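# Move the yellow sponge from under a desk into the tote

## Task

Find the yellow sponge lying on the floor beneath one of the desks and place it inside the tote near the door so that no part of it sticks out over the tote's rim. The robot must not tip over or finish leaning. The sponge has to stay in the tote by itself at the end, not be held there by the robot.

## Robot and tools

ROBOT. A Hello Robot Stretch 4, about 1.6 m tall. It has an omni-wheel base whose edge lies within 0.23 m of the base origin, a lift that rides up a mast, one arm that telescopes straight forward, a three-joint wrist (yaw, pitch, roll), and a two-finger gripper. A loose object may occasionally get nudged by something outside the robot's control.

FRAMES. Base frame: origin on the floor under the base centre, x ahead, y to the left, z up. hand_pose is reported in this frame for a point between the open fingertips, and the printed value may be a little off. With all wrist joints at 0 the hand axes line up with the base axes. Odometry frame: where the base frame was when the scene began. base_odometry comes from wheel turns only, so wheel slip shows up as travel. Heading runs from -3.142 to 3.142, positive to the left.

execute_actions. Argument "actions" is a list holding one action, or none. An empty list moves nothing and just reports state and pictures. "cameras" picks which images come back: any of head_camera, head_left_camera, head_right_camera, wrist_camera, or "all". Omitted or null also means all, and [] means no images. An unknown camera name rejects the whole call. An action contains "base", "joints", or both, with optional "pace" and "contact_limits". Alternatively it is {"end_of_arm": "enable_torque"} with nothing else. The parts of one action start together but may finish at different moments.
- base: exactly one relative move, measured from where the base last reported itself. translate_m is a straight drive in metres, forward positive, -2 to 2. strafe_m is a sideways drive in metres, left positive, -2 to 2. rotate_rad is a turn in place in radians, counter-clockwise (left) positive, -3.2 to 3.2.
- joints: a single dict keyed by joint name, each value an absolute target. lift_m 0 to 1.2. arm_m 0 to 0.55 (extension). wrist_yaw_rad -1.134 to 4.276: 0 points ahead, positive turns left, 3.14 is stowed back, and above 3.4 the arm may interfere. wrist_pitch_rad -1.117 to 4.259: 0 is level, 1.57 points down. wrist_roll_rad -1.117 to 4.259: at 0 the fingers are level, and positive rolls clockwise as seen from behind the hand. gripper_m -0.038 to 0.141 is the fingertip gap in metres, and values below 0 press the tips together. Done tolerances are ±0.004 for lift, arm and gripper, ±0.02 for yaw and roll, and ±0.05 for pitch. A target outside a joint's range is clipped and the result notes this. Any other bad value or unknown key rejects the call, and nothing moves.
- pace: "slow", "default", "fast" or "max". Base speed tops out at 0.1/0.3/0.4/0.6 m/s and turning at 1/2/3/4 rad/s, respectively. With the lift above 0.2 these drop further, down to 0.3 m/s and 1 rad/s at lift 1.2.
- contact_limits: {"arm_m": value} from 0 (gentlest) to 0.75 (firmest), with 0.5 as the default. It sets how much force stops the arm.
Anything left out of an action may keep pushing toward its earlier target, and the statuses won't reveal that.

wait: "seconds" from 0 to 10. It commands nothing and returns the same things as an empty execute_actions call. zoom_image: "camera" plus "region" [x0, y0, x1, y1] in pixels of that camera's latest full image, origin at the top left, no larger than 504x504. finished_scene: "scene" is the current scene's number. It closes the scene for good after the last command has been held, and reports success.

CAMERAS. head_camera sits atop the mast and looks forward and down. To look elsewhere, rotate the base. head_left_camera and head_right_camera are fisheyes beside it that look more steeply down and show the base and arm. wrist_camera sits behind the fingers, with the fingertips near the bottom of its image. Calibration intrinsics and extrinsics are given per camera and are only approximately right.

RESULT LINES. base_status and joint_status describe how each commanded motion ended. "done" for the base only means the wheels turned the commanded amount. "off_target": the part settled short and may still be straining. "contact_stop_at_<key>": the part hit something, dropped its target, and holds. For lift, arm or wheels it goes slack, so a loaded lift may sag or the base may roll. "limit_stop_at_<name>" comes from a built-in limit. limit_stop_at_tilt means the lean is over 6 degrees: lift, arm and wheels go slack and ignore commands until it eases. limit_stop_at_own_body means self-collision, often with the hand pitched up below -0.2 while rolled below -0.4 or above 4. Moving away from the body still works. "torque_fault": a wrist or gripper motor overloaded and went limp, for example when the gripper was shoved into something or carried over about 2 kg level. Send enable_torque to revive it. If a call reports a stop, later calls in that same reply are skipped. on_its_own lists things not commanded by this call, where "held at" gives a target rather than the actual position. lidar_m: 12 horizontal distances in metres, in 30-degree sectors counter-clockwise from straight ahead (4th left, 7th behind, 10th right). "-" means nothing seen, or something closer than 0.25 m. It sees from about 0.15 m up, so desk tops register. It misses glass, thin legs and much of the area behind. wrist_depth_mm: a 7x7 grid of median depths from the top left, 100 to 2000 mm, where "-" means invalid. It includes the robot's own body. turned_by_wheels vs turned_by_imu: a gap over about 0.1 rad indicates a collision or slip, and the heading error is roughly their difference. base_tilt is in degrees, with forward and right positive and a fixed offset of up to 1.5. motor_effort gives percent of maximum, positive toward larger joint values, with the peak of the last action in brackets. Readings are noisy and offset. For wheel_0..2, positive turns the base right.

GRIPPING. Command a gap narrower than the object. Squeezing harder pulls it toward the wrist. Only a firm squeeze at a command of 0 or above shows clearly in gripper effort, and neither the gap reading nor "done" confirms a grasp. If the fingertips jam against the floor, raise the lift.

ORDER. A typical start is lift_m 0.4 with wrist_yaw_rad 0 in one action to unfold. Then locate the sponge, approach it, reach under the desk at low lift, grasp, retract, drive to the tote, and release fully inside it before finishing.

AVOID. Don't turn or drive with over 1 kg held and arm_m past 0.2, especially at fast paces. Avoid steady pushes or pulls with a raised hand or a high contact limit. Watch for drops, slams, hard hits, and wheels riding onto low objects.

Each tool is called after ">>>" by a JSON object that holds its "method" and its "body", one argument or row to a line.

## Session

>>> {"method": "execute_actions", "body": {
  "actions": []
}}

Scene clock: 0.00 s.
base_odometry: x=+0.000 y=+0.000 heading=+0.000 (m, m, rad; odometry frame)
turned_by_wheels: +0.000 (rad since the last result)
turned_by_imu: +0.000 (rad since the last result)
base_tilt: forward=-0.2 right=+0.4 (deg)
lidar_m: 1.27 1.05 1.03 1.15 1.64 2.04 0.78 0.64 0.62 0.73 1.16 1.33
base_status: not commanded
joint_positions: lift_m=+0.299 arm_m=-0.001 wrist_yaw_rad=+3.057 wrist_pitch_rad=-0.012 wrist_roll_rad=+0.016 gripper_m=+0.057
joint_status: not commanded
motor_effort: lift_m=+21 arm_m=+0 wrist_yaw_rad=-1 wrist_pitch_rad=-7 wrist_roll_rad=-2 gripper_m=-4 wheel_0=+0 wheel_1=+0 wheel_2=+0 (%)
hand_pose: x=-0.1106 y=+0.1114 z=+0.4809 quat_wxyz=(+0.042, +0.006, +0.008, +0.999) (m; base frame)
wrist_depth_mm: 139 143 1060 1397 - 1983 1661 / 107 141 1060 1397 - 1921 1708 / 109 140 1060 1366 - 1983 1661 / 120 141 1042 - - 1983 1661 / 647 820 1060 - - 1863 1756 / 699 831 219 1336 1808 1863 1708 / 699 768 931 1160 1138 1366 1366
pictures: head_camera, head_left_camera, head_right_camera, wrist_camera
Images, in order (width x height): head_camera 420x560, head_left_camera 420x672, head_right_camera 420x672, wrist_camera 616x392.

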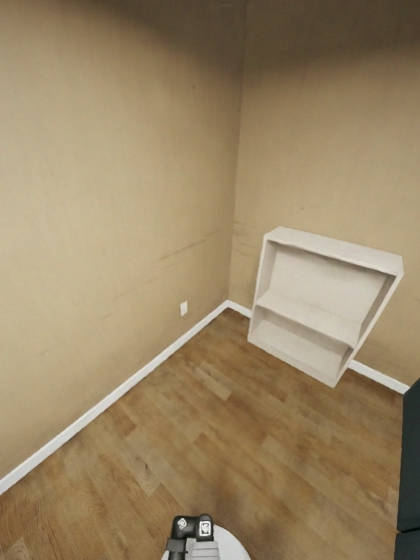

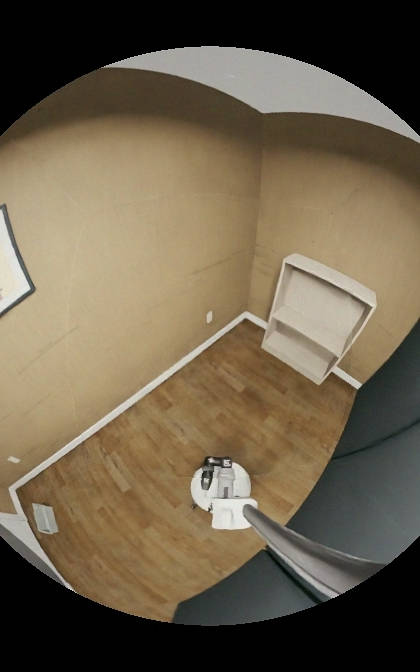

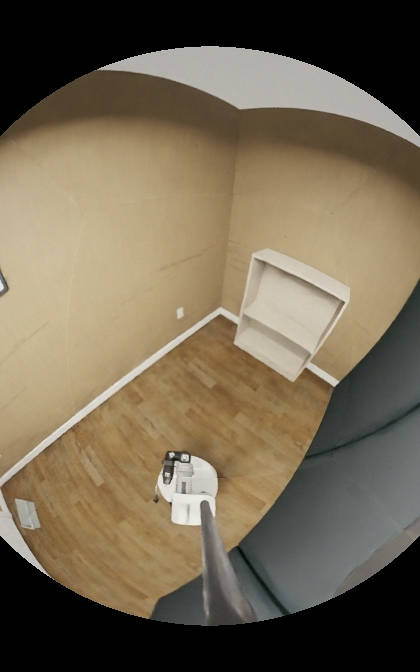

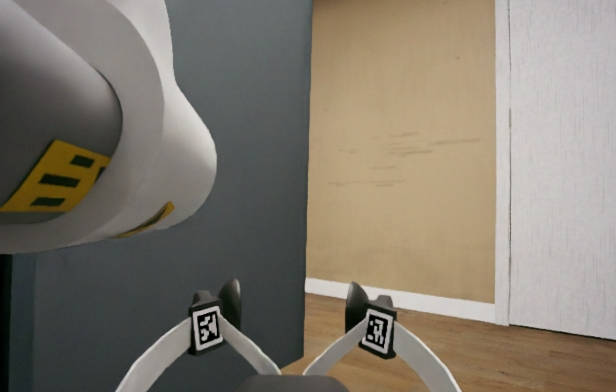

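>>> {"method": "execute_actions", "body": {
  "actions": [
    {"base":{"rotate_rad":2.55}}
  ],
  "cameras": ["head_camera"]
}}

>>> {"method": "execute_actions", "body": {
  "actions": [
    {"base":{"translate_m":1.3},"pace":"fast"}
  ],
  "cameras": ["head_camera","head_left_camera"]
}}

Scene clock: 6.17 s.
base_odometry: x=+0.000 y=+0.000 heading=+2.549 (m, m, rad; odometry frame)
turned_by_wheels: +2.549 (rad since the last result)
turned_by_imu: +2.530 (rad since the last result)
base_tilt: forward=-0.3 right=+0.4 (deg)
lidar_m: 2.04 0.82 0.64 0.62 0.68 1.06 1.34 1.35 1.07 1.04 1.12 1.62
base_status: done
joint_positions: lift_m=+0.299 arm_m=-0.001 wrist_yaw_rad=+3.057 wrist_pitch_rad=-0.012 wrist_roll_rad=+0.016 gripper_m=+0.057
joint_status: not commanded
motor_effort: lift_m=+20(21) arm_m=+0(1) wrist_yaw_rad=+0(1) wrist_pitch_rad=-6(7) wrist_roll_rad=-1(1) gripper_m=-4(5) wheel_0=-4(9) wheel_1=-4(9) wheel_2=-3(12) (%)
hand_pose: x=-0.1106 y=+0.1114 z=+0.4809 quat_wxyz=(+0.042, +0.006, +0.008, +0.999) (m; base frame)
wrist_depth_mm: 139 142 1808 1808 1808 1205 854 / 106 141 1708 1808 1661 1205 854 / 108 141 1708 1708 1708 1182 831 / 120 141 1708 1661 1756 1160 842 / 1499 1661 1708 1756 1708 1182 831 / 1618 1576 219 1661 1576 1138 831 / 1281 1138 1118 1138 1138 1160 831
pictures: head_camera
Images, in order (width x height): head_camera 420x560.

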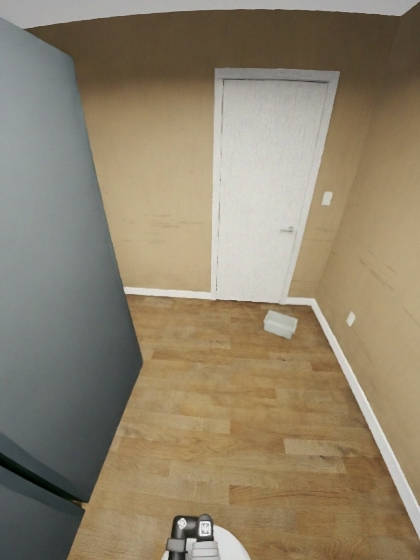

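Scene clock: 10.70 s.
base_odometry: x=-1.079 y=+0.726 heading=+2.549 (m, m, rad; odometry frame)
turned_by_wheels: +0.000 (rad since the last result)
turned_by_imu: -0.002 (rad since the last result)
base_tilt: forward=-0.2 right=+0.4 (deg)
lidar_m: 0.75 0.86 1.28 0.50 0.53 0.80 2.66 1.55 1.22 0.76 0.66 0.78
base_status: done
joint_positions: lift_m=+0.299 arm_m=-0.001 wrist_yaw_rad=+3.057 wrist_pitch_rad=-0.012 wrist_roll_rad=+0.016 gripper_m=+0.057
joint_status: not commanded
motor_effort: lift_m=+20(20) arm_m=-1(0) wrist_yaw_rad=-1(1) wrist_pitch_rad=-6(9) wrist_roll_rad=-1(2) gripper_m=-4(4) wheel_0=+1(8) wheel_1=+2(11) wheel_2=+1(15) (%)
hand_pose: x=-0.1106 y=+0.1114 z=+0.4809 quat_wxyz=(+0.042, +0.006, +0.008, +0.999) (m; base frame)
wrist_depth_mm: 138 143 - - 1808 891 609 / 107 141 - - 1756 878 609 / 108 140 - - 1708 866 597 / 120 141 - - 1708 866 597 / 1661 - - - 1708 854 591 / 1708 1921 219 - 1160 854 597 / 1255 1138 1118 1160 1182 842 585
pictures: head_camera, head_left_camera
Images, in order (width x height): head_camera 420x560, head_left_camera 420x672.

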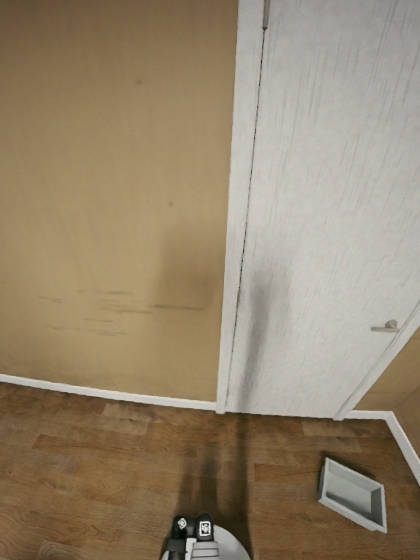

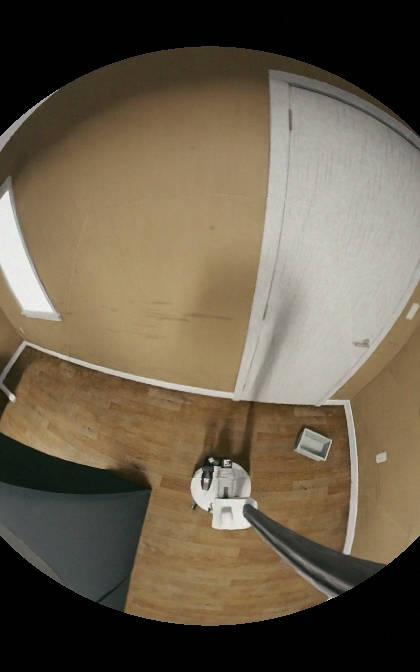

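>>> {"method": "execute_actions", "body": {
  "actions": [
    {"base":{"translate_m":0.35},"pace":"fast"}
  ],
  "cameras": []
}}

>>> {"method": "execute_actions", "body": {
  "actions": [
    {"base":{"rotate_rad":1.45}}
  ],
  "cameras": ["head_camera","head_left_camera"]
}}

Scene clock: 17.10 s.
base_odometry: x=-1.369 y=+0.921 heading=+2.550 (m, m, rad; odometry frame)
turned_by_wheels: +0.001 (rad since the last result)
turned_by_imu: +0.002 (rad since the last result)
base_tilt: forward=-0.3 right=+0.4 (deg)
lidar_m: 0.39 0.47 0.73 2.69 0.67 0.75 3.12 1.57 1.26 0.62 0.56 0.40
base_status: done
joint_positions: lift_m=+0.299 arm_m=-0.001 wrist_yaw_rad=+3.057 wrist_pitch_rad=-0.012 wrist_roll_rad=+0.016 gripper_m=+0.057
joint_status: not commanded
motor_effort: lift_m=+20(21) arm_m=+0(0) wrist_yaw_rad=-2(1) wrist_pitch_rad=-6(6) wrist_roll_rad=-1(2) gripper_m=-3(3) wheel_0=+2(10) wheel_1=+4(10) wheel_2=+2(14) (%)
hand_pose: x=-0.1106 y=+0.1114 z=+0.4809 quat_wxyz=(+0.042, +0.006, +0.008, +0.999) (m; base frame)
wrist_depth_mm: 139 142 - - 1661 788 609 / 107 141 - - 1661 798 609 / 109 140 - - 1618 788 603 / 120 141 - - 1537 788 603 / 1708 - - - 1576 778 603 / 1708 1921 220 - 1078 768 591 / 1281 1138 1098 1160 1042 741 591
pictures: none
No camera images: the call's "cameras" was empty. Leave "cameras" out to get every camera's image.

Scene clock: 19.10 s.
base_odometry: x=-1.369 y=+0.921 heading=-2.284 (m, m, rad; odometry frame)
turned_by_wheels: +1.449 (rad since the last result)
turned_by_imu: +1.438 (rad since the last result)
base_tilt: forward=-0.2 right=+0.4 (deg)
lidar_m: 1.56 0.71 0.67 1.72 1.78 1.29 0.62 0.62 0.42 0.39 0.45 0.64
base_status: done
joint_positions: lift_m=+0.299 arm_m=-0.001 wrist_yaw_rad=+3.057 wrist_pitch_rad=-0.012 wrist_roll_rad=+0.016 gripper_m=+0.057
joint_status: not commanded
motor_effort: lift_m=+21(21) arm_m=+0(0) wrist_yaw_rad=-1(1) wrist_pitch_rad=-7(6) wrist_roll_rad=-2(3) gripper_m=-2(2) wheel_0=-4(8) wheel_1=-5(10) wheel_2=-3(10) (%)
hand_pose: x=-0.1106 y=+0.1114 z=+0.4809 quat_wxyz=(+0.042, +0.006, +0.008, +0.999) (m; base frame)
wrist_depth_mm: 138 143 1336 1366 1430 1464 1499 / 107 141 1308 1397 1430 1464 1499 / 108 140 1336 1397 1397 1464 1499 / 120 141 1308 1397 1430 1430 1499 / 820 1255 1336 1308 1366 1430 1464 / 946 1281 219 1366 1366 1430 1464 / 960 1160 946 1138 1160 1336 1397
pictures: head_camera, head_left_camera
Images, in order (width x height): head_camera 420x560, head_left_camera 420x672.

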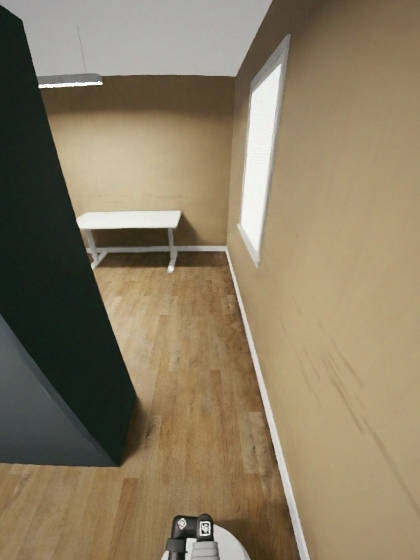

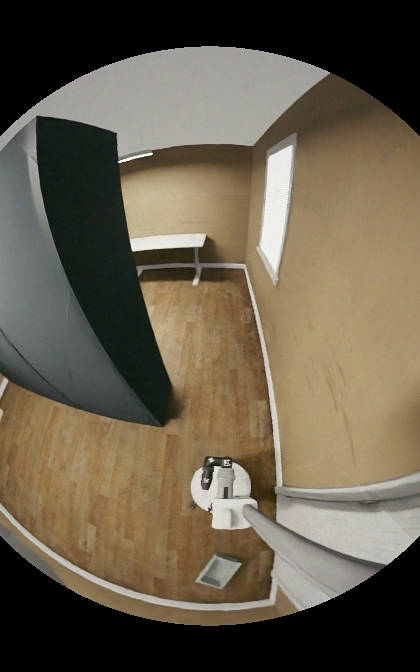

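>>> {"method": "execute_actions", "body": {
  "actions": [
    {"base":{"translate_m":1.5},"pace":"fast"}
  ],
  "cameras": ["head_camera"]
}}

>>> {"method": "execute_actions", "body": {
  "actions": [
    {"base":{"rotate_rad":1.0}}
  ],
  "cameras": ["head_camera","head_left_camera"]
}}

Scene clock: 28.17 s.
base_odometry: x=-2.350 y=-0.214 heading=-2.284 (m, m, rad; odometry frame)
turned_by_wheels: +0.000 (rad since the last result)
turned_by_imu: -0.001 (rad since the last result)
base_tilt: forward=-0.2 right=+0.5 (deg)
lidar_m: 1.41 1.24 1.67 2.38 0.81 0.75 1.75 0.62 0.44 0.38 0.40 0.55
base_status: done
joint_positions: lift_m=+0.299 arm_m=-0.001 wrist_yaw_rad=+3.057 wrist_pitch_rad=-0.012 wrist_roll_rad=+0.016 gripper_m=+0.057
joint_status: not commanded
motor_effort: lift_m=+21(20) arm_m=+0(0) wrist_yaw_rad=-1(1) wrist_pitch_rad=-7(6) wrist_roll_rad=-2(2) gripper_m=-4(3) wheel_0=+2(8) wheel_1=+4(10) wheel_2=-1(15) (%)
hand_pose: x=-0.1106 y=+0.1114 z=+0.4809 quat_wxyz=(+0.042, +0.006, +0.008, +0.999) (m; base frame)
wrist_depth_mm: 139 142 - - - 788 866 / 107 141 - - - 831 1182 / 108 140 - - - 831 1255 / 120 141 - - - 809 1229 / 820 1430 - - - 820 1205 / 946 1499 220 - 917 798 1229 / 960 1160 1118 1138 917 798 1160
pictures: head_camera
Images, in order (width x height): head_camera 420x560.

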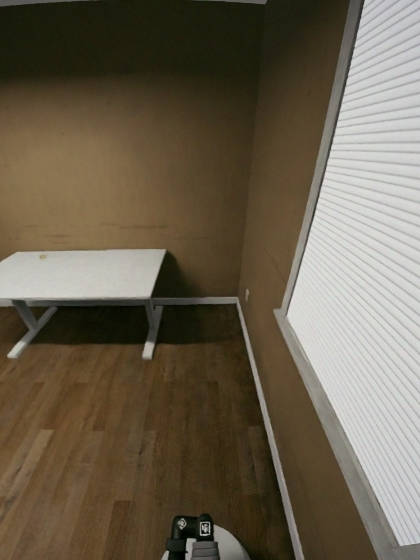

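Scene clock: 29.87 s.
base_odometry: x=-2.350 y=-0.214 heading=-1.284 (m, m, rad; odometry frame)
turned_by_wheels: +0.999 (rad since the last result)
turned_by_imu: +0.991 (rad since the last result)
base_tilt: forward=-0.3 right=+0.4 (deg)
lidar_m: 1.59 2.51 0.86 0.76 2.11 0.64 0.44 0.38 0.38 0.52 1.36 1.26
base_status: done
joint_positions: lift_m=+0.299 arm_m=-0.001 wrist_yaw_rad=+3.057 wrist_pitch_rad=-0.012 wrist_roll_rad=+0.016 gripper_m=+0.057
joint_status: not commanded
motor_effort: lift_m=+21(20) arm_m=+0(0) wrist_yaw_rad=-1(1) wrist_pitch_rad=-8(8) wrist_roll_rad=-1(2) gripper_m=-3(5) wheel_0=-3(9) wheel_1=-4(10) wheel_2=-3(10) (%)
hand_pose: x=-0.1106 y=+0.1114 z=+0.4809 quat_wxyz=(+0.042, +0.006, +0.008, +0.999) (m; base frame)
wrist_depth_mm: 139 142 647 759 960 1255 1863 / 107 141 640 768 946 1229 1808 / 109 141 640 768 946 1281 1756 / 120 141 647 759 946 1229 1756 / 462 535 640 759 946 1255 1756 / 480 549 219 750 946 1255 1661 / 480 512 597 715 854 1182 1430
pictures: head_camera, head_left_camera
Images, in order (width x height): head_camera 420x560, head_left_camera 420x672.

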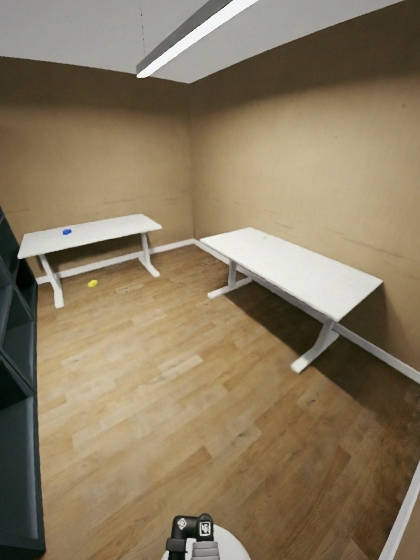

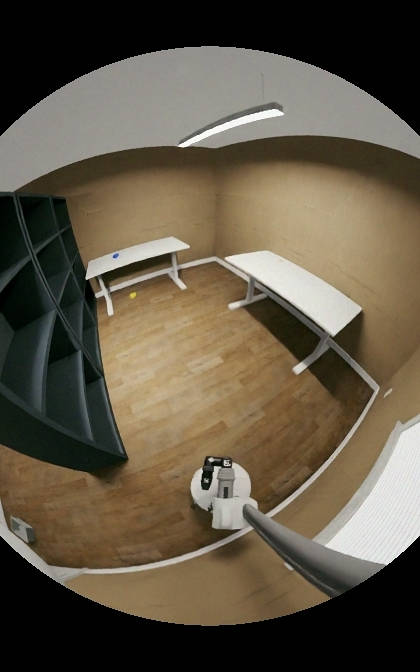

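>>> {"method": "execute_actions", "body": {
  "actions": [
    {"base":{"rotate_rad":0.53},"joints":{"lift_m":0.4,"wrist_yaw_rad":0,"gripper_m":0.14}}
  ],
  "cameras": []
}}

>>> {"method": "execute_actions", "body": {
  "actions": [
    {"base":{"translate_m":2.0},"joints":{"lift_m":0.25,"wrist_pitch_rad":0.9},"pace":"fast"}
  ],
  "cameras": ["head_camera","wrist_camera"]
}}

Scene clock: 38.57 s.
base_odometry: x=-2.350 y=-0.214 heading=-0.755 (m, m, rad; odometry frame)
turned_by_wheels: +0.530 (rad since the last result)
turned_by_imu: +0.527 (rad since the last result)
base_tilt: forward=-0.3 right=+0.4 (deg)
lidar_m: 2.48 0.87 0.73 2.11 0.63 0.45 0.38 0.38 0.52 1.37 1.21 1.62
base_status: done
joint_positions: lift_m=+0.400 arm_m=-0.001 wrist_yaw_rad=+0.001 wrist_pitch_rad=-0.012 wrist_roll_rad=+0.016 gripper_m=+0.140
joint_status: all done
motor_effort: lift_m=+23(26) arm_m=+0(1) wrist_yaw_rad=-3(6) wrist_pitch_rad=-7(6) wrist_roll_rad=-1(2) gripper_m=+0(6) wheel_0=-2(8) wheel_1=-3(9) wheel_2=-2(10) (%)
hand_pose: x=+0.4580 y=-0.0873 z=+0.5816 quat_wxyz=(+1.000, +0.008, -0.006, +0.000) (m; base frame)
wrist_depth_mm: 1098 1863 - - - - - / 1098 - - - - - - / 1118 - - - - - - / 1098 - - - - - - / 1098 - - - - - - / 1138 207 - - - - - / 1118 1366 1366 165 1430 1430 1537
pictures: none
No camera images: the call's "cameras" was empty. Leave "cameras" out to get every camera's image.

Scene clock: 44.87 s.
base_odometry: x=-0.893 y=-1.584 heading=-0.755 (m, m, rad; odometry frame)
turned_by_wheels: +0.000 (rad since the last result)
turned_by_imu: -0.004 (rad since the last result)
base_tilt: forward=-0.3 right=+0.4 (deg)
lidar_m: 0.50 0.52 0.70 0.66 0.69 0.91 2.41 1.70 1.14 1.08 0.80 0.55
base_status: done
joint_positions: lift_m=+0.250 arm_m=-0.001 wrist_yaw_rad=+0.000 wrist_pitch_rad=+0.901 wrist_roll_rad=+0.016 gripper_m=+0.140
joint_status: all done
motor_effort: lift_m=+18(22) arm_m=+0(1) wrist_yaw_rad=-2(3) wrist_pitch_rad=-5(4) wrist_roll_rad=-1(1) gripper_m=+0(1) wheel_0=+1(10) wheel_1=+2(10) wheel_2=+1(14) (%)
hand_pose: x=+0.3485 y=-0.0874 z=+0.2021 quat_wxyz=(+0.900, +0.007, +0.436, -0.003) (m; base frame)
wrist_depth_mm: 768 809 820 842 854 878 831 / 676 676 661 707 715 732 732 / 585 591 591 609 621 634 634 / 512 525 525 530 535 554 559 / 459 466 473 477 484 488 492 / 418 207 430 433 427 430 439 / 384 375 379 160 387 389 404
pictures: head_camera, wrist_camera
camera_calibration (this result's frames):
wrist_camera: T_world_to_cam=[[-0.0189083, -0.999686, 0.0164581, -0.0958153], [-0.769504, 0.00404068, -0.638629, 0.462034], [0.638361, -0.02474, -0.769339, 0.154212], [0, 0, 0, 1]] pos_world=[0.255282, -0.0938369, 0.415287]
Images, in order (width x height): head_camera 420x560, wrist_camera 616x392.

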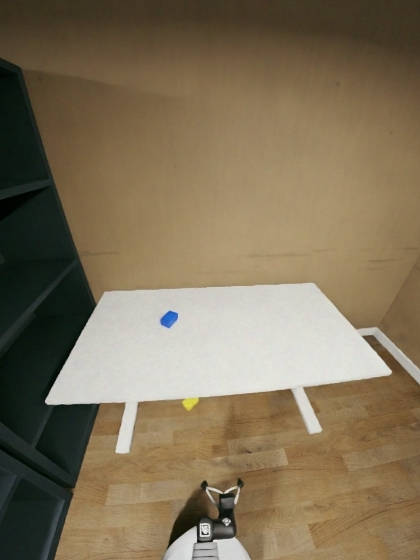

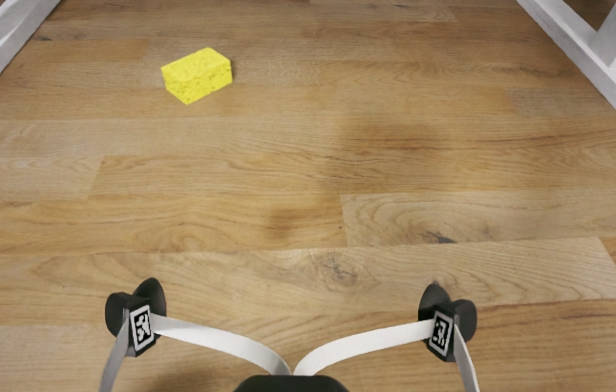

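>>> {"method": "execute_actions", "body": {
  "actions": [
    {"base":{"strafe_m":0.17},"joints":{"lift_m":0.3,"wrist_pitch_rad":1.57,"arm_m":0.45}}
  ],
  "cameras": []
}}

>>> {"method": "execute_actions", "body": {
  "actions": [
    {"base":{"translate_m":0.19}}
  ],
  "cameras": ["wrist_camera"]
}}

Scene clock: 55.40 s.
base_odometry: x=-0.776 y=-1.460 heading=-0.754 (m, m, rad; odometry frame)
turned_by_wheels: +0.000 (rad since the last result)
turned_by_imu: +0.002 (rad since the last result)
base_tilt: forward=-0.3 right=+0.4 (deg)
lidar_m: 0.50 0.52 0.52 0.50 0.51 0.67 2.43 1.87 1.32 1.25 0.79 0.54
base_status: done
joint_positions: lift_m=+0.300 arm_m=+0.449 wrist_yaw_rad=+0.000 wrist_pitch_rad=+1.570 wrist_roll_rad=+0.016 gripper_m=+0.140
joint_status: all done
motor_effort: lift_m=+23(22) arm_m=+6(4) wrist_yaw_rad=-1(0) wrist_pitch_rad=+2(2) wrist_roll_rad=-1(1) gripper_m=+2(0) wheel_0=-1(10) wheel_1=+3(11) wheel_2=+0(0) (%)
hand_pose: x=+0.6201 y=-0.0874 z=+0.1895 quat_wxyz=(+0.707, +0.006, +0.707, -0.006) (m; base frame)
wrist_depth_mm: 404 407 413 368 418 418 418 / 404 407 407 413 415 418 421 / 404 404 410 415 413 421 424 / 399 402 410 413 415 415 418 / 397 404 407 410 413 418 415 / 397 207 399 407 407 415 418 / 402 402 404 160 413 413 418
pictures: none
No camera images: the call's "cameras" was empty. Leave "cameras" out to get every camera's image.

Scene clock: 57.43 s.
base_odometry: x=-0.638 y=-1.590 heading=-0.754 (m, m, rad; odometry frame)
turned_by_wheels: +0.001 (rad since the last result)
turned_by_imu: +0.001 (rad since the last result)
base_tilt: forward=-0.2 right=+0.4 (deg)
lidar_m: 0.32 0.32 0.45 0.50 0.52 0.71 1.75 1.97 1.33 1.28 0.51 0.36
base_status: done
joint_positions: lift_m=+0.300 arm_m=+0.449 wrist_yaw_rad=+0.000 wrist_pitch_rad=+1.570 wrist_roll_rad=+0.016 gripper_m=+0.140
joint_status: not commanded
motor_effort: lift_m=+23(23) arm_m=+6(6) wrist_yaw_rad=-2(2) wrist_pitch_rad=+1(1) wrist_roll_rad=-2(1) gripper_m=+1(1) wheel_0=+2(8) wheel_1=+5(10) wheel_2=+0(10) (%)
hand_pose: x=+0.6201 y=-0.0874 z=+0.1895 quat_wxyz=(+0.707, +0.006, +0.707, -0.006) (m; base frame)
wrist_depth_mm: 407 413 413 413 415 421 424 / 407 407 410 413 415 418 418 / 404 407 407 410 413 418 418 / 402 407 410 368 415 415 415 / 402 404 407 410 413 415 418 / 399 208 410 404 413 418 418 / 402 399 404 160 404 413 415
pictures: wrist_camera
camera_calibration (this result's frames):
wrist_camera: T_world_to_cam=[[-0.00464978, -0.999683, 0.024763, -0.100925], [-0.999695, 0.00404662, -0.0243517, 0.689289], [0.0242438, -0.0248687, -0.999397, 0.395563], [0, 0, 0, 1]] pos_world=[0.67902, -0.0938456, 0.414609]
Images, in order (width x height): wrist_camera 616x392.

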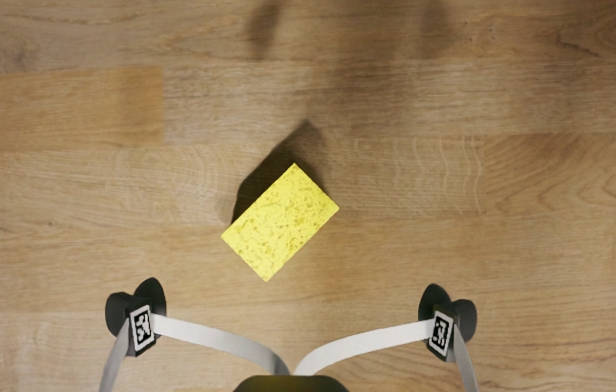

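>>> {"method": "execute_actions", "body": {
  "actions": [
    {"joints":{"lift_m":0.18,"wrist_roll_rad":0.8,"arm_m":0.492}}
  ],
  "cameras": ["wrist_camera"]
}}

>>> {"method": "execute_actions", "body": {
  "actions": [
    {"joints":{"lift_m":0.135}}
  ],
  "cameras": ["wrist_camera"]
}}

Scene clock: 62.73 s.
base_odometry: x=-0.638 y=-1.590 heading=-0.754 (m, m, rad; odometry frame)
turned_by_wheels: +0.000 (rad since the last result)
turned_by_imu: +0.002 (rad since the last result)
base_tilt: forward=-0.2 right=+0.4 (deg)
lidar_m: 0.31 0.32 0.45 0.50 0.52 0.71 1.74 1.95 1.29 1.28 0.50 0.34
base_status: not commanded
joint_positions: lift_m=+0.180 arm_m=+0.491 wrist_yaw_rad=+0.000 wrist_pitch_rad=+1.570 wrist_roll_rad=+0.799 gripper_m=+0.140
joint_status: all done
motor_effort: lift_m=+18(22) arm_m=+6(4) wrist_yaw_rad=-2(2) wrist_pitch_rad=+0(1) wrist_roll_rad=+1(6) gripper_m=+0(0) wheel_0=+2(2) wheel_1=+5(5) wheel_2=+0(1) (%)
hand_pose: x=+0.6620 y=-0.0874 z=+0.0699 quat_wxyz=(+0.652, +0.275, +0.651, -0.275) (m; base frame)
wrist_depth_mm: 287 291 293 297 300 306 304 / 286 289 294 296 297 301 304 / 285 287 293 293 298 300 303 / 283 287 291 293 297 301 301 / 282 286 289 290 297 297 300 / 282 208 245 247 293 297 298 / 282 283 245 160 291 296 298
pictures: wrist_camera
camera_calibration (this result's frames):
wrist_camera: T_world_to_cam=[[-0.708717, -0.705075, 0.0242627, 0.39411], [-0.705493, 0.708314, -0.023905, 0.595046], [-0.000330804, -0.034059, -0.99942, 0.29047], [0, 0, 0, 1]] pos_world=[0.699209, -0.133709, 0.294964]
Images, in order (width x height): wrist_camera 616x392.

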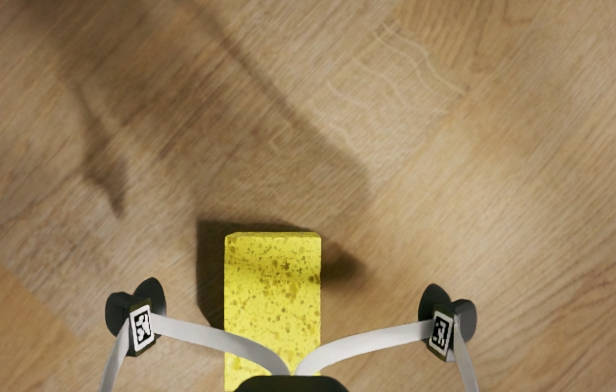

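Scene clock: 63.80 s.
base_odometry: x=-0.638 y=-1.590 heading=-0.754 (m, m, rad; odometry frame)
turned_by_wheels: +0.000 (rad since the last result)
turned_by_imu: +0.000 (rad since the last result)
base_tilt: forward=-0.2 right=+0.4 (deg)
lidar_m: 0.29 0.33 0.44 0.51 0.52 0.72 1.74 1.93 1.33 1.29 0.50 0.35
base_status: not commanded
joint_positions: lift_m=+0.135 arm_m=+0.491 wrist_yaw_rad=+0.000 wrist_pitch_rad=+1.570 wrist_roll_rad=+0.799 gripper_m=+0.140
joint_status: all done
motor_effort: lift_m=+18(17) arm_m=+7(7) wrist_yaw_rad=-1(1) wrist_pitch_rad=+0(1) wrist_roll_rad=+0(0) gripper_m=+1(1) wheel_0=+2(2) wheel_1=+5(5) wheel_2=-1(1) (%)
hand_pose: x=+0.6620 y=-0.0874 z=+0.0249 quat_wxyz=(+0.652, +0.275, +0.651, -0.275) (m; base frame)
wrist_depth_mm: 244 247 249 251 253 256 258 / 242 246 247 249 253 254 257 / 243 244 247 250 252 253 255 / 242 244 246 246 251 254 255 / 241 243 244 220 250 253 254 / 238 207 201 202 249 252 253 / 239 240 199 160 247 251 253
pictures: wrist_camera
camera_calibration (this result's frames):
wrist_camera: T_world_to_cam=[[-0.708719, -0.705074, 0.0242628, 0.395203], [-0.705491, 0.708315, -0.0239049, 0.593971], [-0.000330995, -0.034059, -0.99942, 0.24552], [0, 0, 0, 1]] pos_world=[0.699211, -0.13371, 0.249987]
Images, in order (width x height): wrist_camera 616x392.

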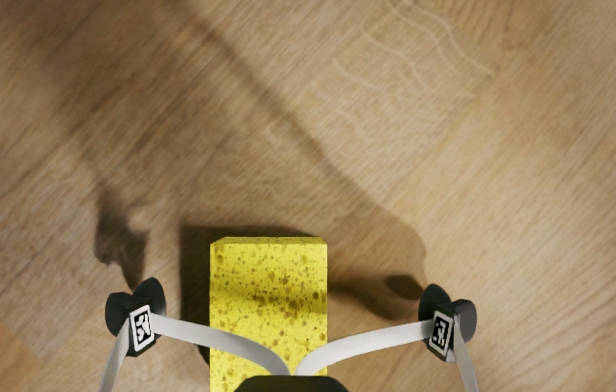

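>>> {"method": "execute_actions", "body": {
  "actions": [
    {"joints":{"lift_m":0.142,"gripper_m":0.02}}
  ],
  "cameras": ["wrist_camera"]
}}

>>> {"method": "execute_actions", "body": {
  "actions": [
    {"joints":{"lift_m":0.3}}
  ],
  "cameras": ["wrist_camera"]
}}

Scene clock: 69.77 s.
base_odometry: x=-0.638 y=-1.590 heading=-0.754 (m, m, rad; odometry frame)
turned_by_wheels: +0.000 (rad since the last result)
turned_by_imu: +0.002 (rad since the last result)
base_tilt: forward=-0.3 right=+0.4 (deg)
lidar_m: 0.31 0.32 0.40 0.52 0.53 0.71 1.73 1.96 1.30 1.27 0.51 0.35
base_status: not commanded
joint_positions: lift_m=+0.142 arm_m=+0.491 wrist_yaw_rad=+0.000 wrist_pitch_rad=+1.570 wrist_roll_rad=+0.799 gripper_m=+0.021
joint_status: all done
motor_effort: lift_m=+23(26) arm_m=+6(7) wrist_yaw_rad=-2(1) wrist_pitch_rad=+0(2) wrist_roll_rad=+1(0) gripper_m=-26(23) wheel_0=+2(2) wheel_1=+5(5) wheel_2=-1(1) (%)
hand_pose: x=+0.6620 y=-0.0874 z=+0.0315 quat_wxyz=(+0.652, +0.275, +0.651, -0.275) (m; base frame)
wrist_depth_mm: 250 252 255 257 260 263 266 / 250 250 254 256 260 263 265 / 248 250 252 255 259 262 262 / 249 249 252 255 257 260 262 / 247 249 252 197 258 259 262 / 246 247 195 196 254 258 262 / 244 172 194 195 253 257 259
pictures: wrist_camera
camera_calibration (this result's frames):
wrist_camera: T_world_to_cam=[[-0.70872, -0.705073, 0.0242627, 0.395045], [-0.70549, 0.708316, -0.023905, 0.594129], [-0.000330923, -0.034059, -0.99942, 0.252091], [0, 0, 0, 1]] pos_world=[0.699212, -0.13371, 0.256563]
Images, in order (width x height): wrist_camera 616x392.

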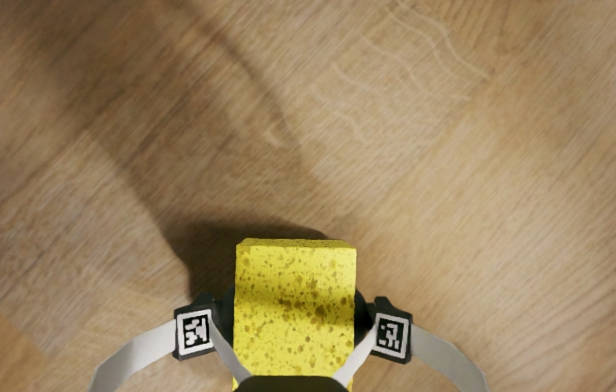

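Scene clock: 71.50 s.
base_odometry: x=-0.638 y=-1.590 heading=-0.754 (m, m, rad; odometry frame)
turned_by_wheels: +0.000 (rad since the last result)
turned_by_imu: +0.001 (rad since the last result)
base_tilt: forward=-0.3 right=+0.4 (deg)
lidar_m: 0.31 0.32 0.44 0.50 0.52 0.70 1.73 1.96 1.27 1.28 0.50 0.34
base_status: not commanded
joint_positions: lift_m=+0.300 arm_m=+0.491 wrist_yaw_rad=+0.000 wrist_pitch_rad=+1.570 wrist_roll_rad=+0.799 gripper_m=+0.021
joint_status: all done
motor_effort: lift_m=+22(25) arm_m=+6(7) wrist_yaw_rad=-1(2) wrist_pitch_rad=-1(1) wrist_roll_rad=+0(0) gripper_m=-26(27) wheel_0=+2(2) wheel_1=+5(5) wheel_2=-1(1) (%)
hand_pose: x=+0.6620 y=-0.0874 z=+0.1895 quat_wxyz=(+0.652, +0.275, +0.651, -0.275) (m; base frame)
wrist_depth_mm: 407 407 415 418 421 424 427 / 404 407 410 415 421 424 430 / 399 407 407 413 415 421 421 / 402 402 410 413 415 421 424 / 399 399 404 198 413 418 418 / 397 402 195 196 415 415 421 / 392 172 195 195 410 415 418
pictures: wrist_camera
camera_calibration (this result's frames):
wrist_camera: T_world_to_cam=[[-0.70872, -0.705073, 0.0242628, 0.391213], [-0.70549, 0.708317, -0.0239049, 0.597907], [-0.000331054, -0.034059, -0.99942, 0.410004], [0, 0, 0, 1]] pos_world=[0.699214, -0.13371, 0.414567]
Images, in order (width x height): wrist_camera 616x392.

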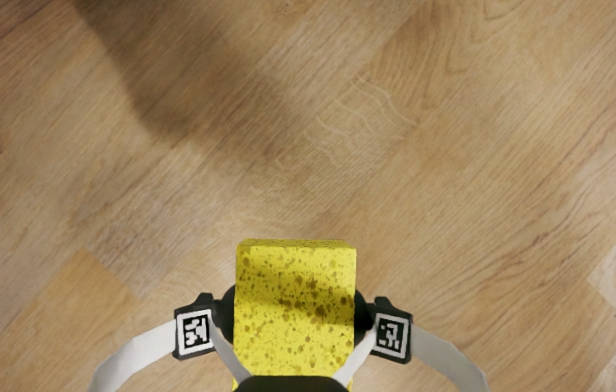

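>>> {"method": "execute_actions", "body": {
  "actions": [
    {"base":{"translate_m":-2.0},"joints":{"arm_m":0.1,"lift_m":0.4},"pace":"fast"}
  ],
  "cameras": []
}}

>>> {"method": "execute_actions", "body": {
  "actions": [
    {"base":{"translate_m":-0.17}}
  ],
  "cameras": []
}}

>>> {"method": "execute_actions", "body": {
  "actions": [
    {"base":{"rotate_rad":1.66}}
  ],
  "cameras": ["head_camera"]
}}

Scene clock: 82.23 s.
base_odometry: x=-2.095 y=-0.220 heading=-0.755 (m, m, rad; odometry frame)
turned_by_wheels: -0.001 (rad since the last result)
turned_by_imu: +0.010 (rad since the last result)
base_tilt: forward=-0.3 right=+0.4 (deg)
lidar_m: 2.12 0.61 0.49 1.93 0.95 0.66 0.61 0.59 0.81 1.36 1.40 1.83
base_status: done
joint_positions: lift_m=+0.400 arm_m=+0.101 wrist_yaw_rad=+0.000 wrist_pitch_rad=+1.570 wrist_roll_rad=+0.800 gripper_m=+0.021
joint_status: all done
motor_effort: lift_m=+22(25) arm_m=-6(5) wrist_yaw_rad=+0(2) wrist_pitch_rad=-1(1) wrist_roll_rad=-1(0) gripper_m=-27(27) wheel_0=-1(9) wheel_1=-4(11) wheel_2=-2(14) (%)
hand_pose: x=+0.2722 y=-0.0874 z=+0.2896 quat_wxyz=(+0.652, +0.275, +0.651, -0.275) (m; base frame)
wrist_depth_mm: 504 508 508 521 525 530 530 / 504 508 508 517 517 530 525 / 496 508 508 512 512 525 530 / 500 504 504 512 512 521 530 / 500 504 496 198 512 517 530 / 496 500 195 196 342 517 525 / 488 172 193 195 298 306 517
pictures: none
No camera images: the call's "cameras" was empty. Leave "cameras" out to get every camera's image.

Scene clock: 84.17 s.
base_odometry: x=-2.219 y=-0.104 heading=-0.755 (m, m, rad; odometry frame)
turned_by_wheels: +0.000 (rad since the last result)
turned_by_imu: +0.001 (rad since the last result)
base_tilt: forward=-0.3 right=+0.4 (deg)
lidar_m: 2.14 0.62 0.62 1.92 0.70 0.47 0.43 0.45 0.57 1.44 1.41 1.82
base_status: done
joint_positions: lift_m=+0.400 arm_m=+0.101 wrist_yaw_rad=+0.000 wrist_pitch_rad=+1.570 wrist_roll_rad=+0.800 gripper_m=+0.021
joint_status: not commanded
motor_effort: lift_m=+22(22) arm_m=-6(6) wrist_yaw_rad=+0(1) wrist_pitch_rad=+0(1) wrist_roll_rad=-2(1) gripper_m=-27(27) wheel_0=-4(8) wheel_1=-4(9) wheel_2=+2(11) (%)
hand_pose: x=+0.2722 y=-0.0874 z=+0.2896 quat_wxyz=(+0.652, +0.275, +0.651, -0.275) (m; base frame)
wrist_depth_mm: 508 504 512 517 521 525 535 / 500 512 512 512 517 525 535 / 504 500 512 517 521 525 530 / 492 500 512 512 512 525 525 / 496 504 504 198 512 521 525 / 492 496 195 196 340 517 525 / 492 172 194 195 300 304 521
pictures: none
No camera images: the call's "cameras" was empty. Leave "cameras" out to get every camera's image.

Scene clock: 86.27 s.
base_odometry: x=-2.219 y=-0.104 heading=+0.904 (m, m, rad; odometry frame)
turned_by_wheels: +1.659 (rad since the last result)
turned_by_imu: +1.646 (rad since the last result)
base_tilt: forward=-0.3 right=+0.4 (deg)
lidar_m: 1.62 0.61 0.45 0.44 0.44 0.63 1.42 1.44 2.03 1.43 0.61 0.67
base_status: done
joint_positions: lift_m=+0.400 arm_m=+0.101 wrist_yaw_rad=+0.000 wrist_pitch_rad=+1.570 wrist_roll_rad=+0.800 gripper_m=+0.021
joint_status: not commanded
motor_effort: lift_m=+22(22) arm_m=-6(6) wrist_yaw_rad=-1(1) wrist_pitch_rad=+2(0) wrist_roll_rad=+0(1) gripper_m=-26(26) wheel_0=-2(9) wheel_1=-4(9) wheel_2=-3(9) (%)
hand_pose: x=+0.2722 y=-0.0874 z=+0.2896 quat_wxyz=(+0.652, +0.275, +0.651, -0.275) (m; base frame)
wrist_depth_mm: 504 504 512 512 521 530 525 / 504 508 512 517 517 525 525 / 500 504 512 517 521 521 525 / 496 500 508 512 517 521 525 / 492 496 504 198 512 521 530 / 496 496 195 196 338 517 525 / 488 172 194 194 300 304 521
pictures: head_camera
Images, in order (width x height): head_camera 420x560.

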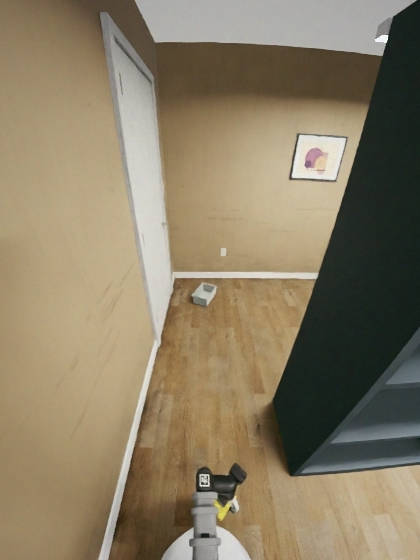

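>>> {"method": "execute_actions", "body": {
  "actions": [
    {"base":{"translate_m":1.45},"joints":{"wrist_roll_rad":0,"lift_m":0.5,"arm_m":0.3},"pace":"fast"}
  ],
  "cameras": ["head_camera","wrist_camera"]
}}

Scene clock: 94.33 s.
base_odometry: x=-1.323 y=+1.036 heading=+0.905 (m, m, rad; odometry frame)
turned_by_wheels: +0.001 (rad since the last result)
turned_by_imu: -0.001 (rad since the last result)
base_tilt: forward=-0.3 right=+0.4 (deg)
lidar_m: 0.47 0.58 0.39 0.39 0.44 0.61 1.78 0.76 0.85 2.42 1.54 1.16
base_status: done
joint_positions: lift_m=+0.500 arm_m=+0.299 wrist_yaw_rad=+0.000 wrist_pitch_rad=+1.570 wrist_roll_rad=+0.001 gripper_m=+0.021
joint_status: all done
motor_effort: lift_m=+22(26) arm_m=+6(7) wrist_yaw_rad=-1(0) wrist_pitch_rad=+1(0) wrist_roll_rad=-3(8) gripper_m=-26(26) wheel_0=+2(9) wheel_1=+3(10) wheel_2=+2(15) (%)
hand_pose: x=+0.4701 y=-0.0874 z=+0.3896 quat_wxyz=(+0.707, +0.000, +0.707, +0.000) (m; base frame)
wrist_depth_mm: 609 603 585 539 621 615 621 / 597 609 603 609 615 640 621 / 597 603 609 615 615 615 627 / 603 591 603 615 615 621 621 / 597 603 597 198 609 609 615 / 597 603 195 196 609 615 621 / 591 172 194 195 609 615 609
pictures: head_camera, wrist_camera
camera_calibration (this result's frames):
wrist_camera: T_world_to_cam=[[0.010902, -0.999634, 0.0247779, -0.113889], [-0.999637, -0.0115057, -0.0243548, 0.542828], [0.0246309, -0.0245034, -0.999396, 0.598966], [0, 0, 0, 1]] pos_world=[0.529119, -0.0929247, 0.614647]
Images, in order (width x height): head_camera 420x560, wrist_camera 616x392.

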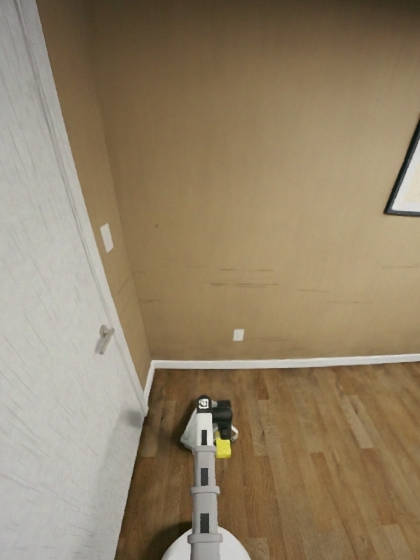

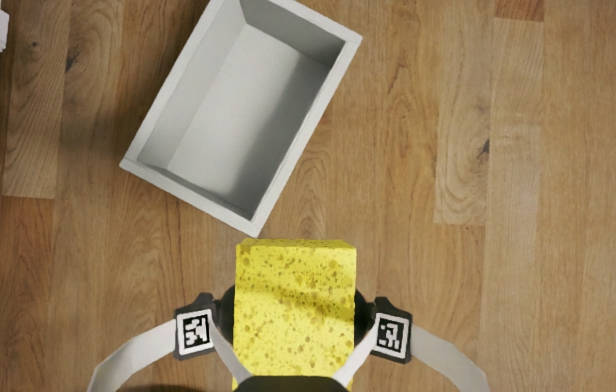

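>>> {"method": "execute_actions", "body": {
  "actions": [
    {"base":{"strafe_m":0.075},"joints":{"wrist_roll_rad":-1.07,"lift_m":0.36,"arm_m":0.495}}
  ],
  "cameras": ["head_right_camera","wrist_camera"]
}}

Scene clock: 100.07 s.
base_odometry: x=-1.382 y=+1.082 heading=+0.905 (m, m, rad; odometry frame)
turned_by_wheels: +0.000 (rad since the last result)
turned_by_imu: +0.002 (rad since the last result)
base_tilt: forward=-0.3 right=+0.4 (deg)
lidar_m: 0.52 0.46 0.33 0.31 0.36 0.53 1.54 0.81 0.83 2.42 1.54 0.62
base_status: done
joint_positions: lift_m=+0.360 arm_m=+0.494 wrist_yaw_rad=+0.000 wrist_pitch_rad=+1.570 wrist_roll_rad=-1.069 gripper_m=+0.021
joint_status: all done
motor_effort: lift_m=+18(22) arm_m=+6(6) wrist_yaw_rad=-1(0) wrist_pitch_rad=+1(1) wrist_roll_rad=-2(5) gripper_m=-25(26) wheel_0=-2(10) wheel_1=+3(12) wheel_2=+0(1) (%)
hand_pose: x=+0.6651 y=-0.0874 z=+0.2499 quat_wxyz=(+0.609, -0.361, +0.608, +0.360) (m; base frame)
wrist_depth_mm: 473 477 477 480 480 480 488 / 473 473 473 480 477 477 480 / 469 473 473 473 473 477 473 / 466 466 466 469 445 477 477 / 462 466 466 198 469 477 477 / 459 462 195 196 366 469 473 / 462 172 193 194 347 469 469
pictures: head_right_camera, wrist_camera
camera_calibration (this result's frames):
wrist_camera: T_world_to_cam=[[0.882064, -0.470431, 0.0256426, -0.645899], [-0.469911, -0.882391, -0.0238686, 0.305776], [0.0338554, 0.00900392, -0.999386, 0.451377], [0, 0, 0, 1]] pos_world=[0.698131, -0.0381007, 0.474961]
Images, in order (width x height): head_right_camera 420x672, wrist_camera 616x392.

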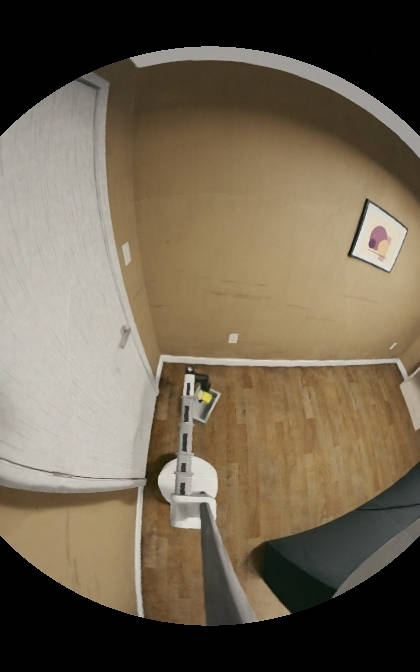

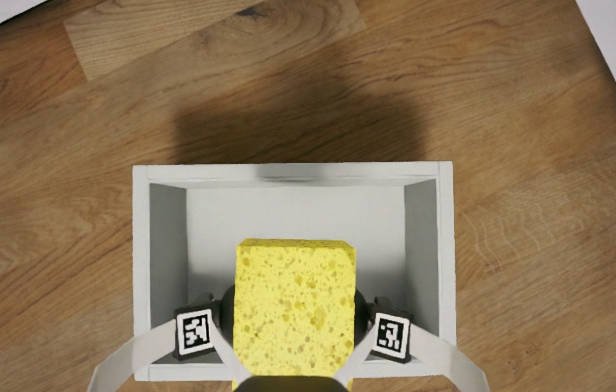

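Well centred.

>>> {"method": "execute_actions", "body": {
  "actions": [
    {"joints":{"lift_m":0.15}}
  ],
  "cameras": ["wrist_camera"]
}}

>>> {"method": "execute_actions", "body": {
  "actions": [
    {"joints":{"gripper_m":0.1}}
  ],
  "cameras": []
}}

>>> {"method": "execute_actions", "body": {
  "actions": [
    {"joints":{"lift_m":0.33},"pace":"fast"}
  ],
  "cameras": ["wrist_camera"]
}}

Scene clock: 107.87 s.
base_odometry: x=-1.382 y=+1.082 heading=+0.905 (m, m, rad; odometry frame)
turned_by_wheels: +0.000 (rad since the last result)
turned_by_imu: +0.002 (rad since the last result)
base_tilt: forward=-0.3 right=+0.4 (deg)
lidar_m: 0.50 0.47 0.33 0.32 0.36 0.53 1.55 0.82 0.85 2.38 1.57 0.75
base_status: not commanded
joint_positions: lift_m=+0.150 arm_m=+0.494 wrist_yaw_rad=+0.000 wrist_pitch_rad=+1.570 wrist_roll_rad=-1.069 gripper_m=+0.021
joint_status: all done
motor_effort: lift_m=+18(17) arm_m=+6(6) wrist_yaw_rad=-1(1) wrist_pitch_rad=+1(1) wrist_roll_rad=-3(3) gripper_m=-26(24) wheel_0=-2(2) wheel_1=+3(3) wheel_2=+0(0) (%)
hand_pose: x=+0.6651 y=-0.0874 z=+0.0399 quat_wxyz=(+0.609, -0.361, +0.608, +0.360) (m; base frame)
wrist_depth_mm: 263 265 266 267 268 268 270 / 263 263 264 265 267 267 270 / 144 144 144 146 149 151 151 / 210 259 260 259 260 260 194 / 211 258 258 198 259 262 193 / 208 255 195 195 259 259 193 / 206 172 193 195 256 216 193
pictures: wrist_camera
camera_calibration (this result's frames):
wrist_camera: T_world_to_cam=[[0.882064, -0.470431, 0.0256426, -0.640518], [-0.469911, -0.882391, -0.0238686, 0.300766], [0.0338553, 0.00900392, -0.999386, 0.241533], [0, 0, 0, 1]] pos_world=[0.698134, -0.0381007, 0.264988]
Images, in order (width x height): wrist_camera 616x392.

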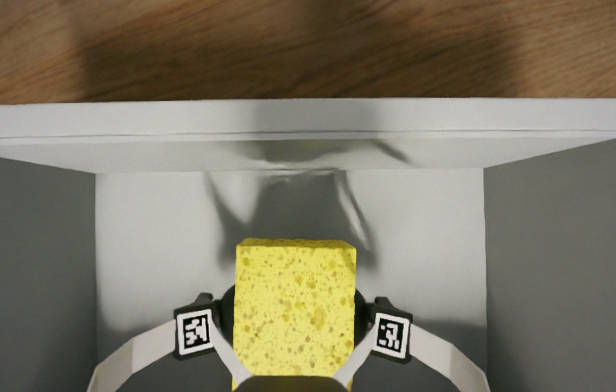

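Scene clock: 109.50 s.
base_odometry: x=-1.382 y=+1.082 heading=+0.905 (m, m, rad; odometry frame)
turned_by_wheels: +0.000 (rad since the last result)
turned_by_imu: +0.001 (rad since the last result)
base_tilt: forward=-0.3 right=+0.5 (deg)
lidar_m: 0.50 0.45 0.34 0.31 0.35 0.50 1.53 0.81 0.84 2.41 1.54 0.75
base_status: not commanded
joint_positions: lift_m=+0.150 arm_m=+0.494 wrist_yaw_rad=+0.000 wrist_pitch_rad=+1.570 wrist_roll_rad=-1.069 gripper_m=+0.100
joint_status: all done
motor_effort: lift_m=+18(18) arm_m=+6(6) wrist_yaw_rad=-3(1) wrist_pitch_rad=+0(2) wrist_roll_rad=-2(3) gripper_m=-2(25) wheel_0=-2(2) wheel_1=+3(3) wheel_2=+0(0) (%)
hand_pose: x=+0.6651 y=-0.0874 z=+0.0399 quat_wxyz=(+0.609, -0.361, +0.608, +0.360) (m; base frame)
wrist_depth_mm: 265 265 266 268 268 270 271 / 263 264 263 266 267 268 270 / 144 144 145 146 148 151 152 / 211 258 259 259 259 262 193 / 210 258 259 213 260 262 194 / 208 256 213 213 219 259 194 / 207 254 255 212 257 246 193
pictures: none
No camera images: the call's "cameras" was empty. Leave "cameras" out to get every camera's image.

Scene clock: 111.00 s.
base_odometry: x=-1.382 y=+1.082 heading=+0.905 (m, m, rad; odometry frame)
turned_by_wheels: +0.000 (rad since the last result)
turned_by_imu: +0.001 (rad since the last result)
base_tilt: forward=-0.3 right=+0.4 (deg)
lidar_m: 0.52 0.46 0.33 0.30 0.37 0.53 1.54 0.79 0.82 2.38 1.55 0.68
base_status: not commanded
joint_positions: lift_m=+0.330 arm_m=+0.494 wrist_yaw_rad=+0.000 wrist_pitch_rad=+1.570 wrist_roll_rad=-1.069 gripper_m=+0.100
joint_status: all done
motor_effort: lift_m=+22(26) arm_m=+6(6) wrist_yaw_rad=+0(2) wrist_pitch_rad=+1(0) wrist_roll_rad=-2(3) gripper_m=-1(0) wheel_0=-2(2) wheel_1=+3(3) wheel_2=+0(0) (%)
hand_pose: x=+0.6651 y=-0.0874 z=+0.2196 quat_wxyz=(+0.609, -0.361, +0.608, +0.360) (m; base frame)
wrist_depth_mm: 439 445 445 445 449 452 449 / 442 445 442 449 445 449 449 / 436 436 439 442 445 449 449 / 439 368 433 436 436 442 445 / 436 368 433 392 436 439 442 / 427 320 436 389 219 442 442 / 433 317 324 319 319 442 442
pictures: wrist_camera
camera_calibration (this result's frames):
wrist_camera: T_world_to_cam=[[0.882064, -0.470431, 0.0256421, -0.645128], [-0.469911, -0.882391, -0.0238684, 0.305056], [0.0338548, 0.00900392, -0.999386, 0.42107], [0, 0, 0, 1]] pos_world=[0.698138, -0.0381007, 0.444635]
Images, in order (width x height): wrist_camera 616x392.

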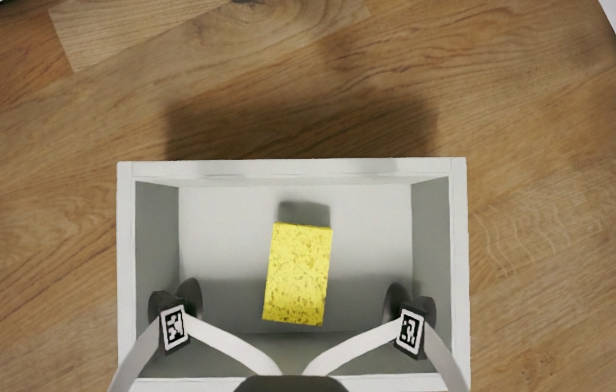

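>>> {"method": "finished_scene", "body": {
  "scene": 1
}}

The scene is finished: the task was done.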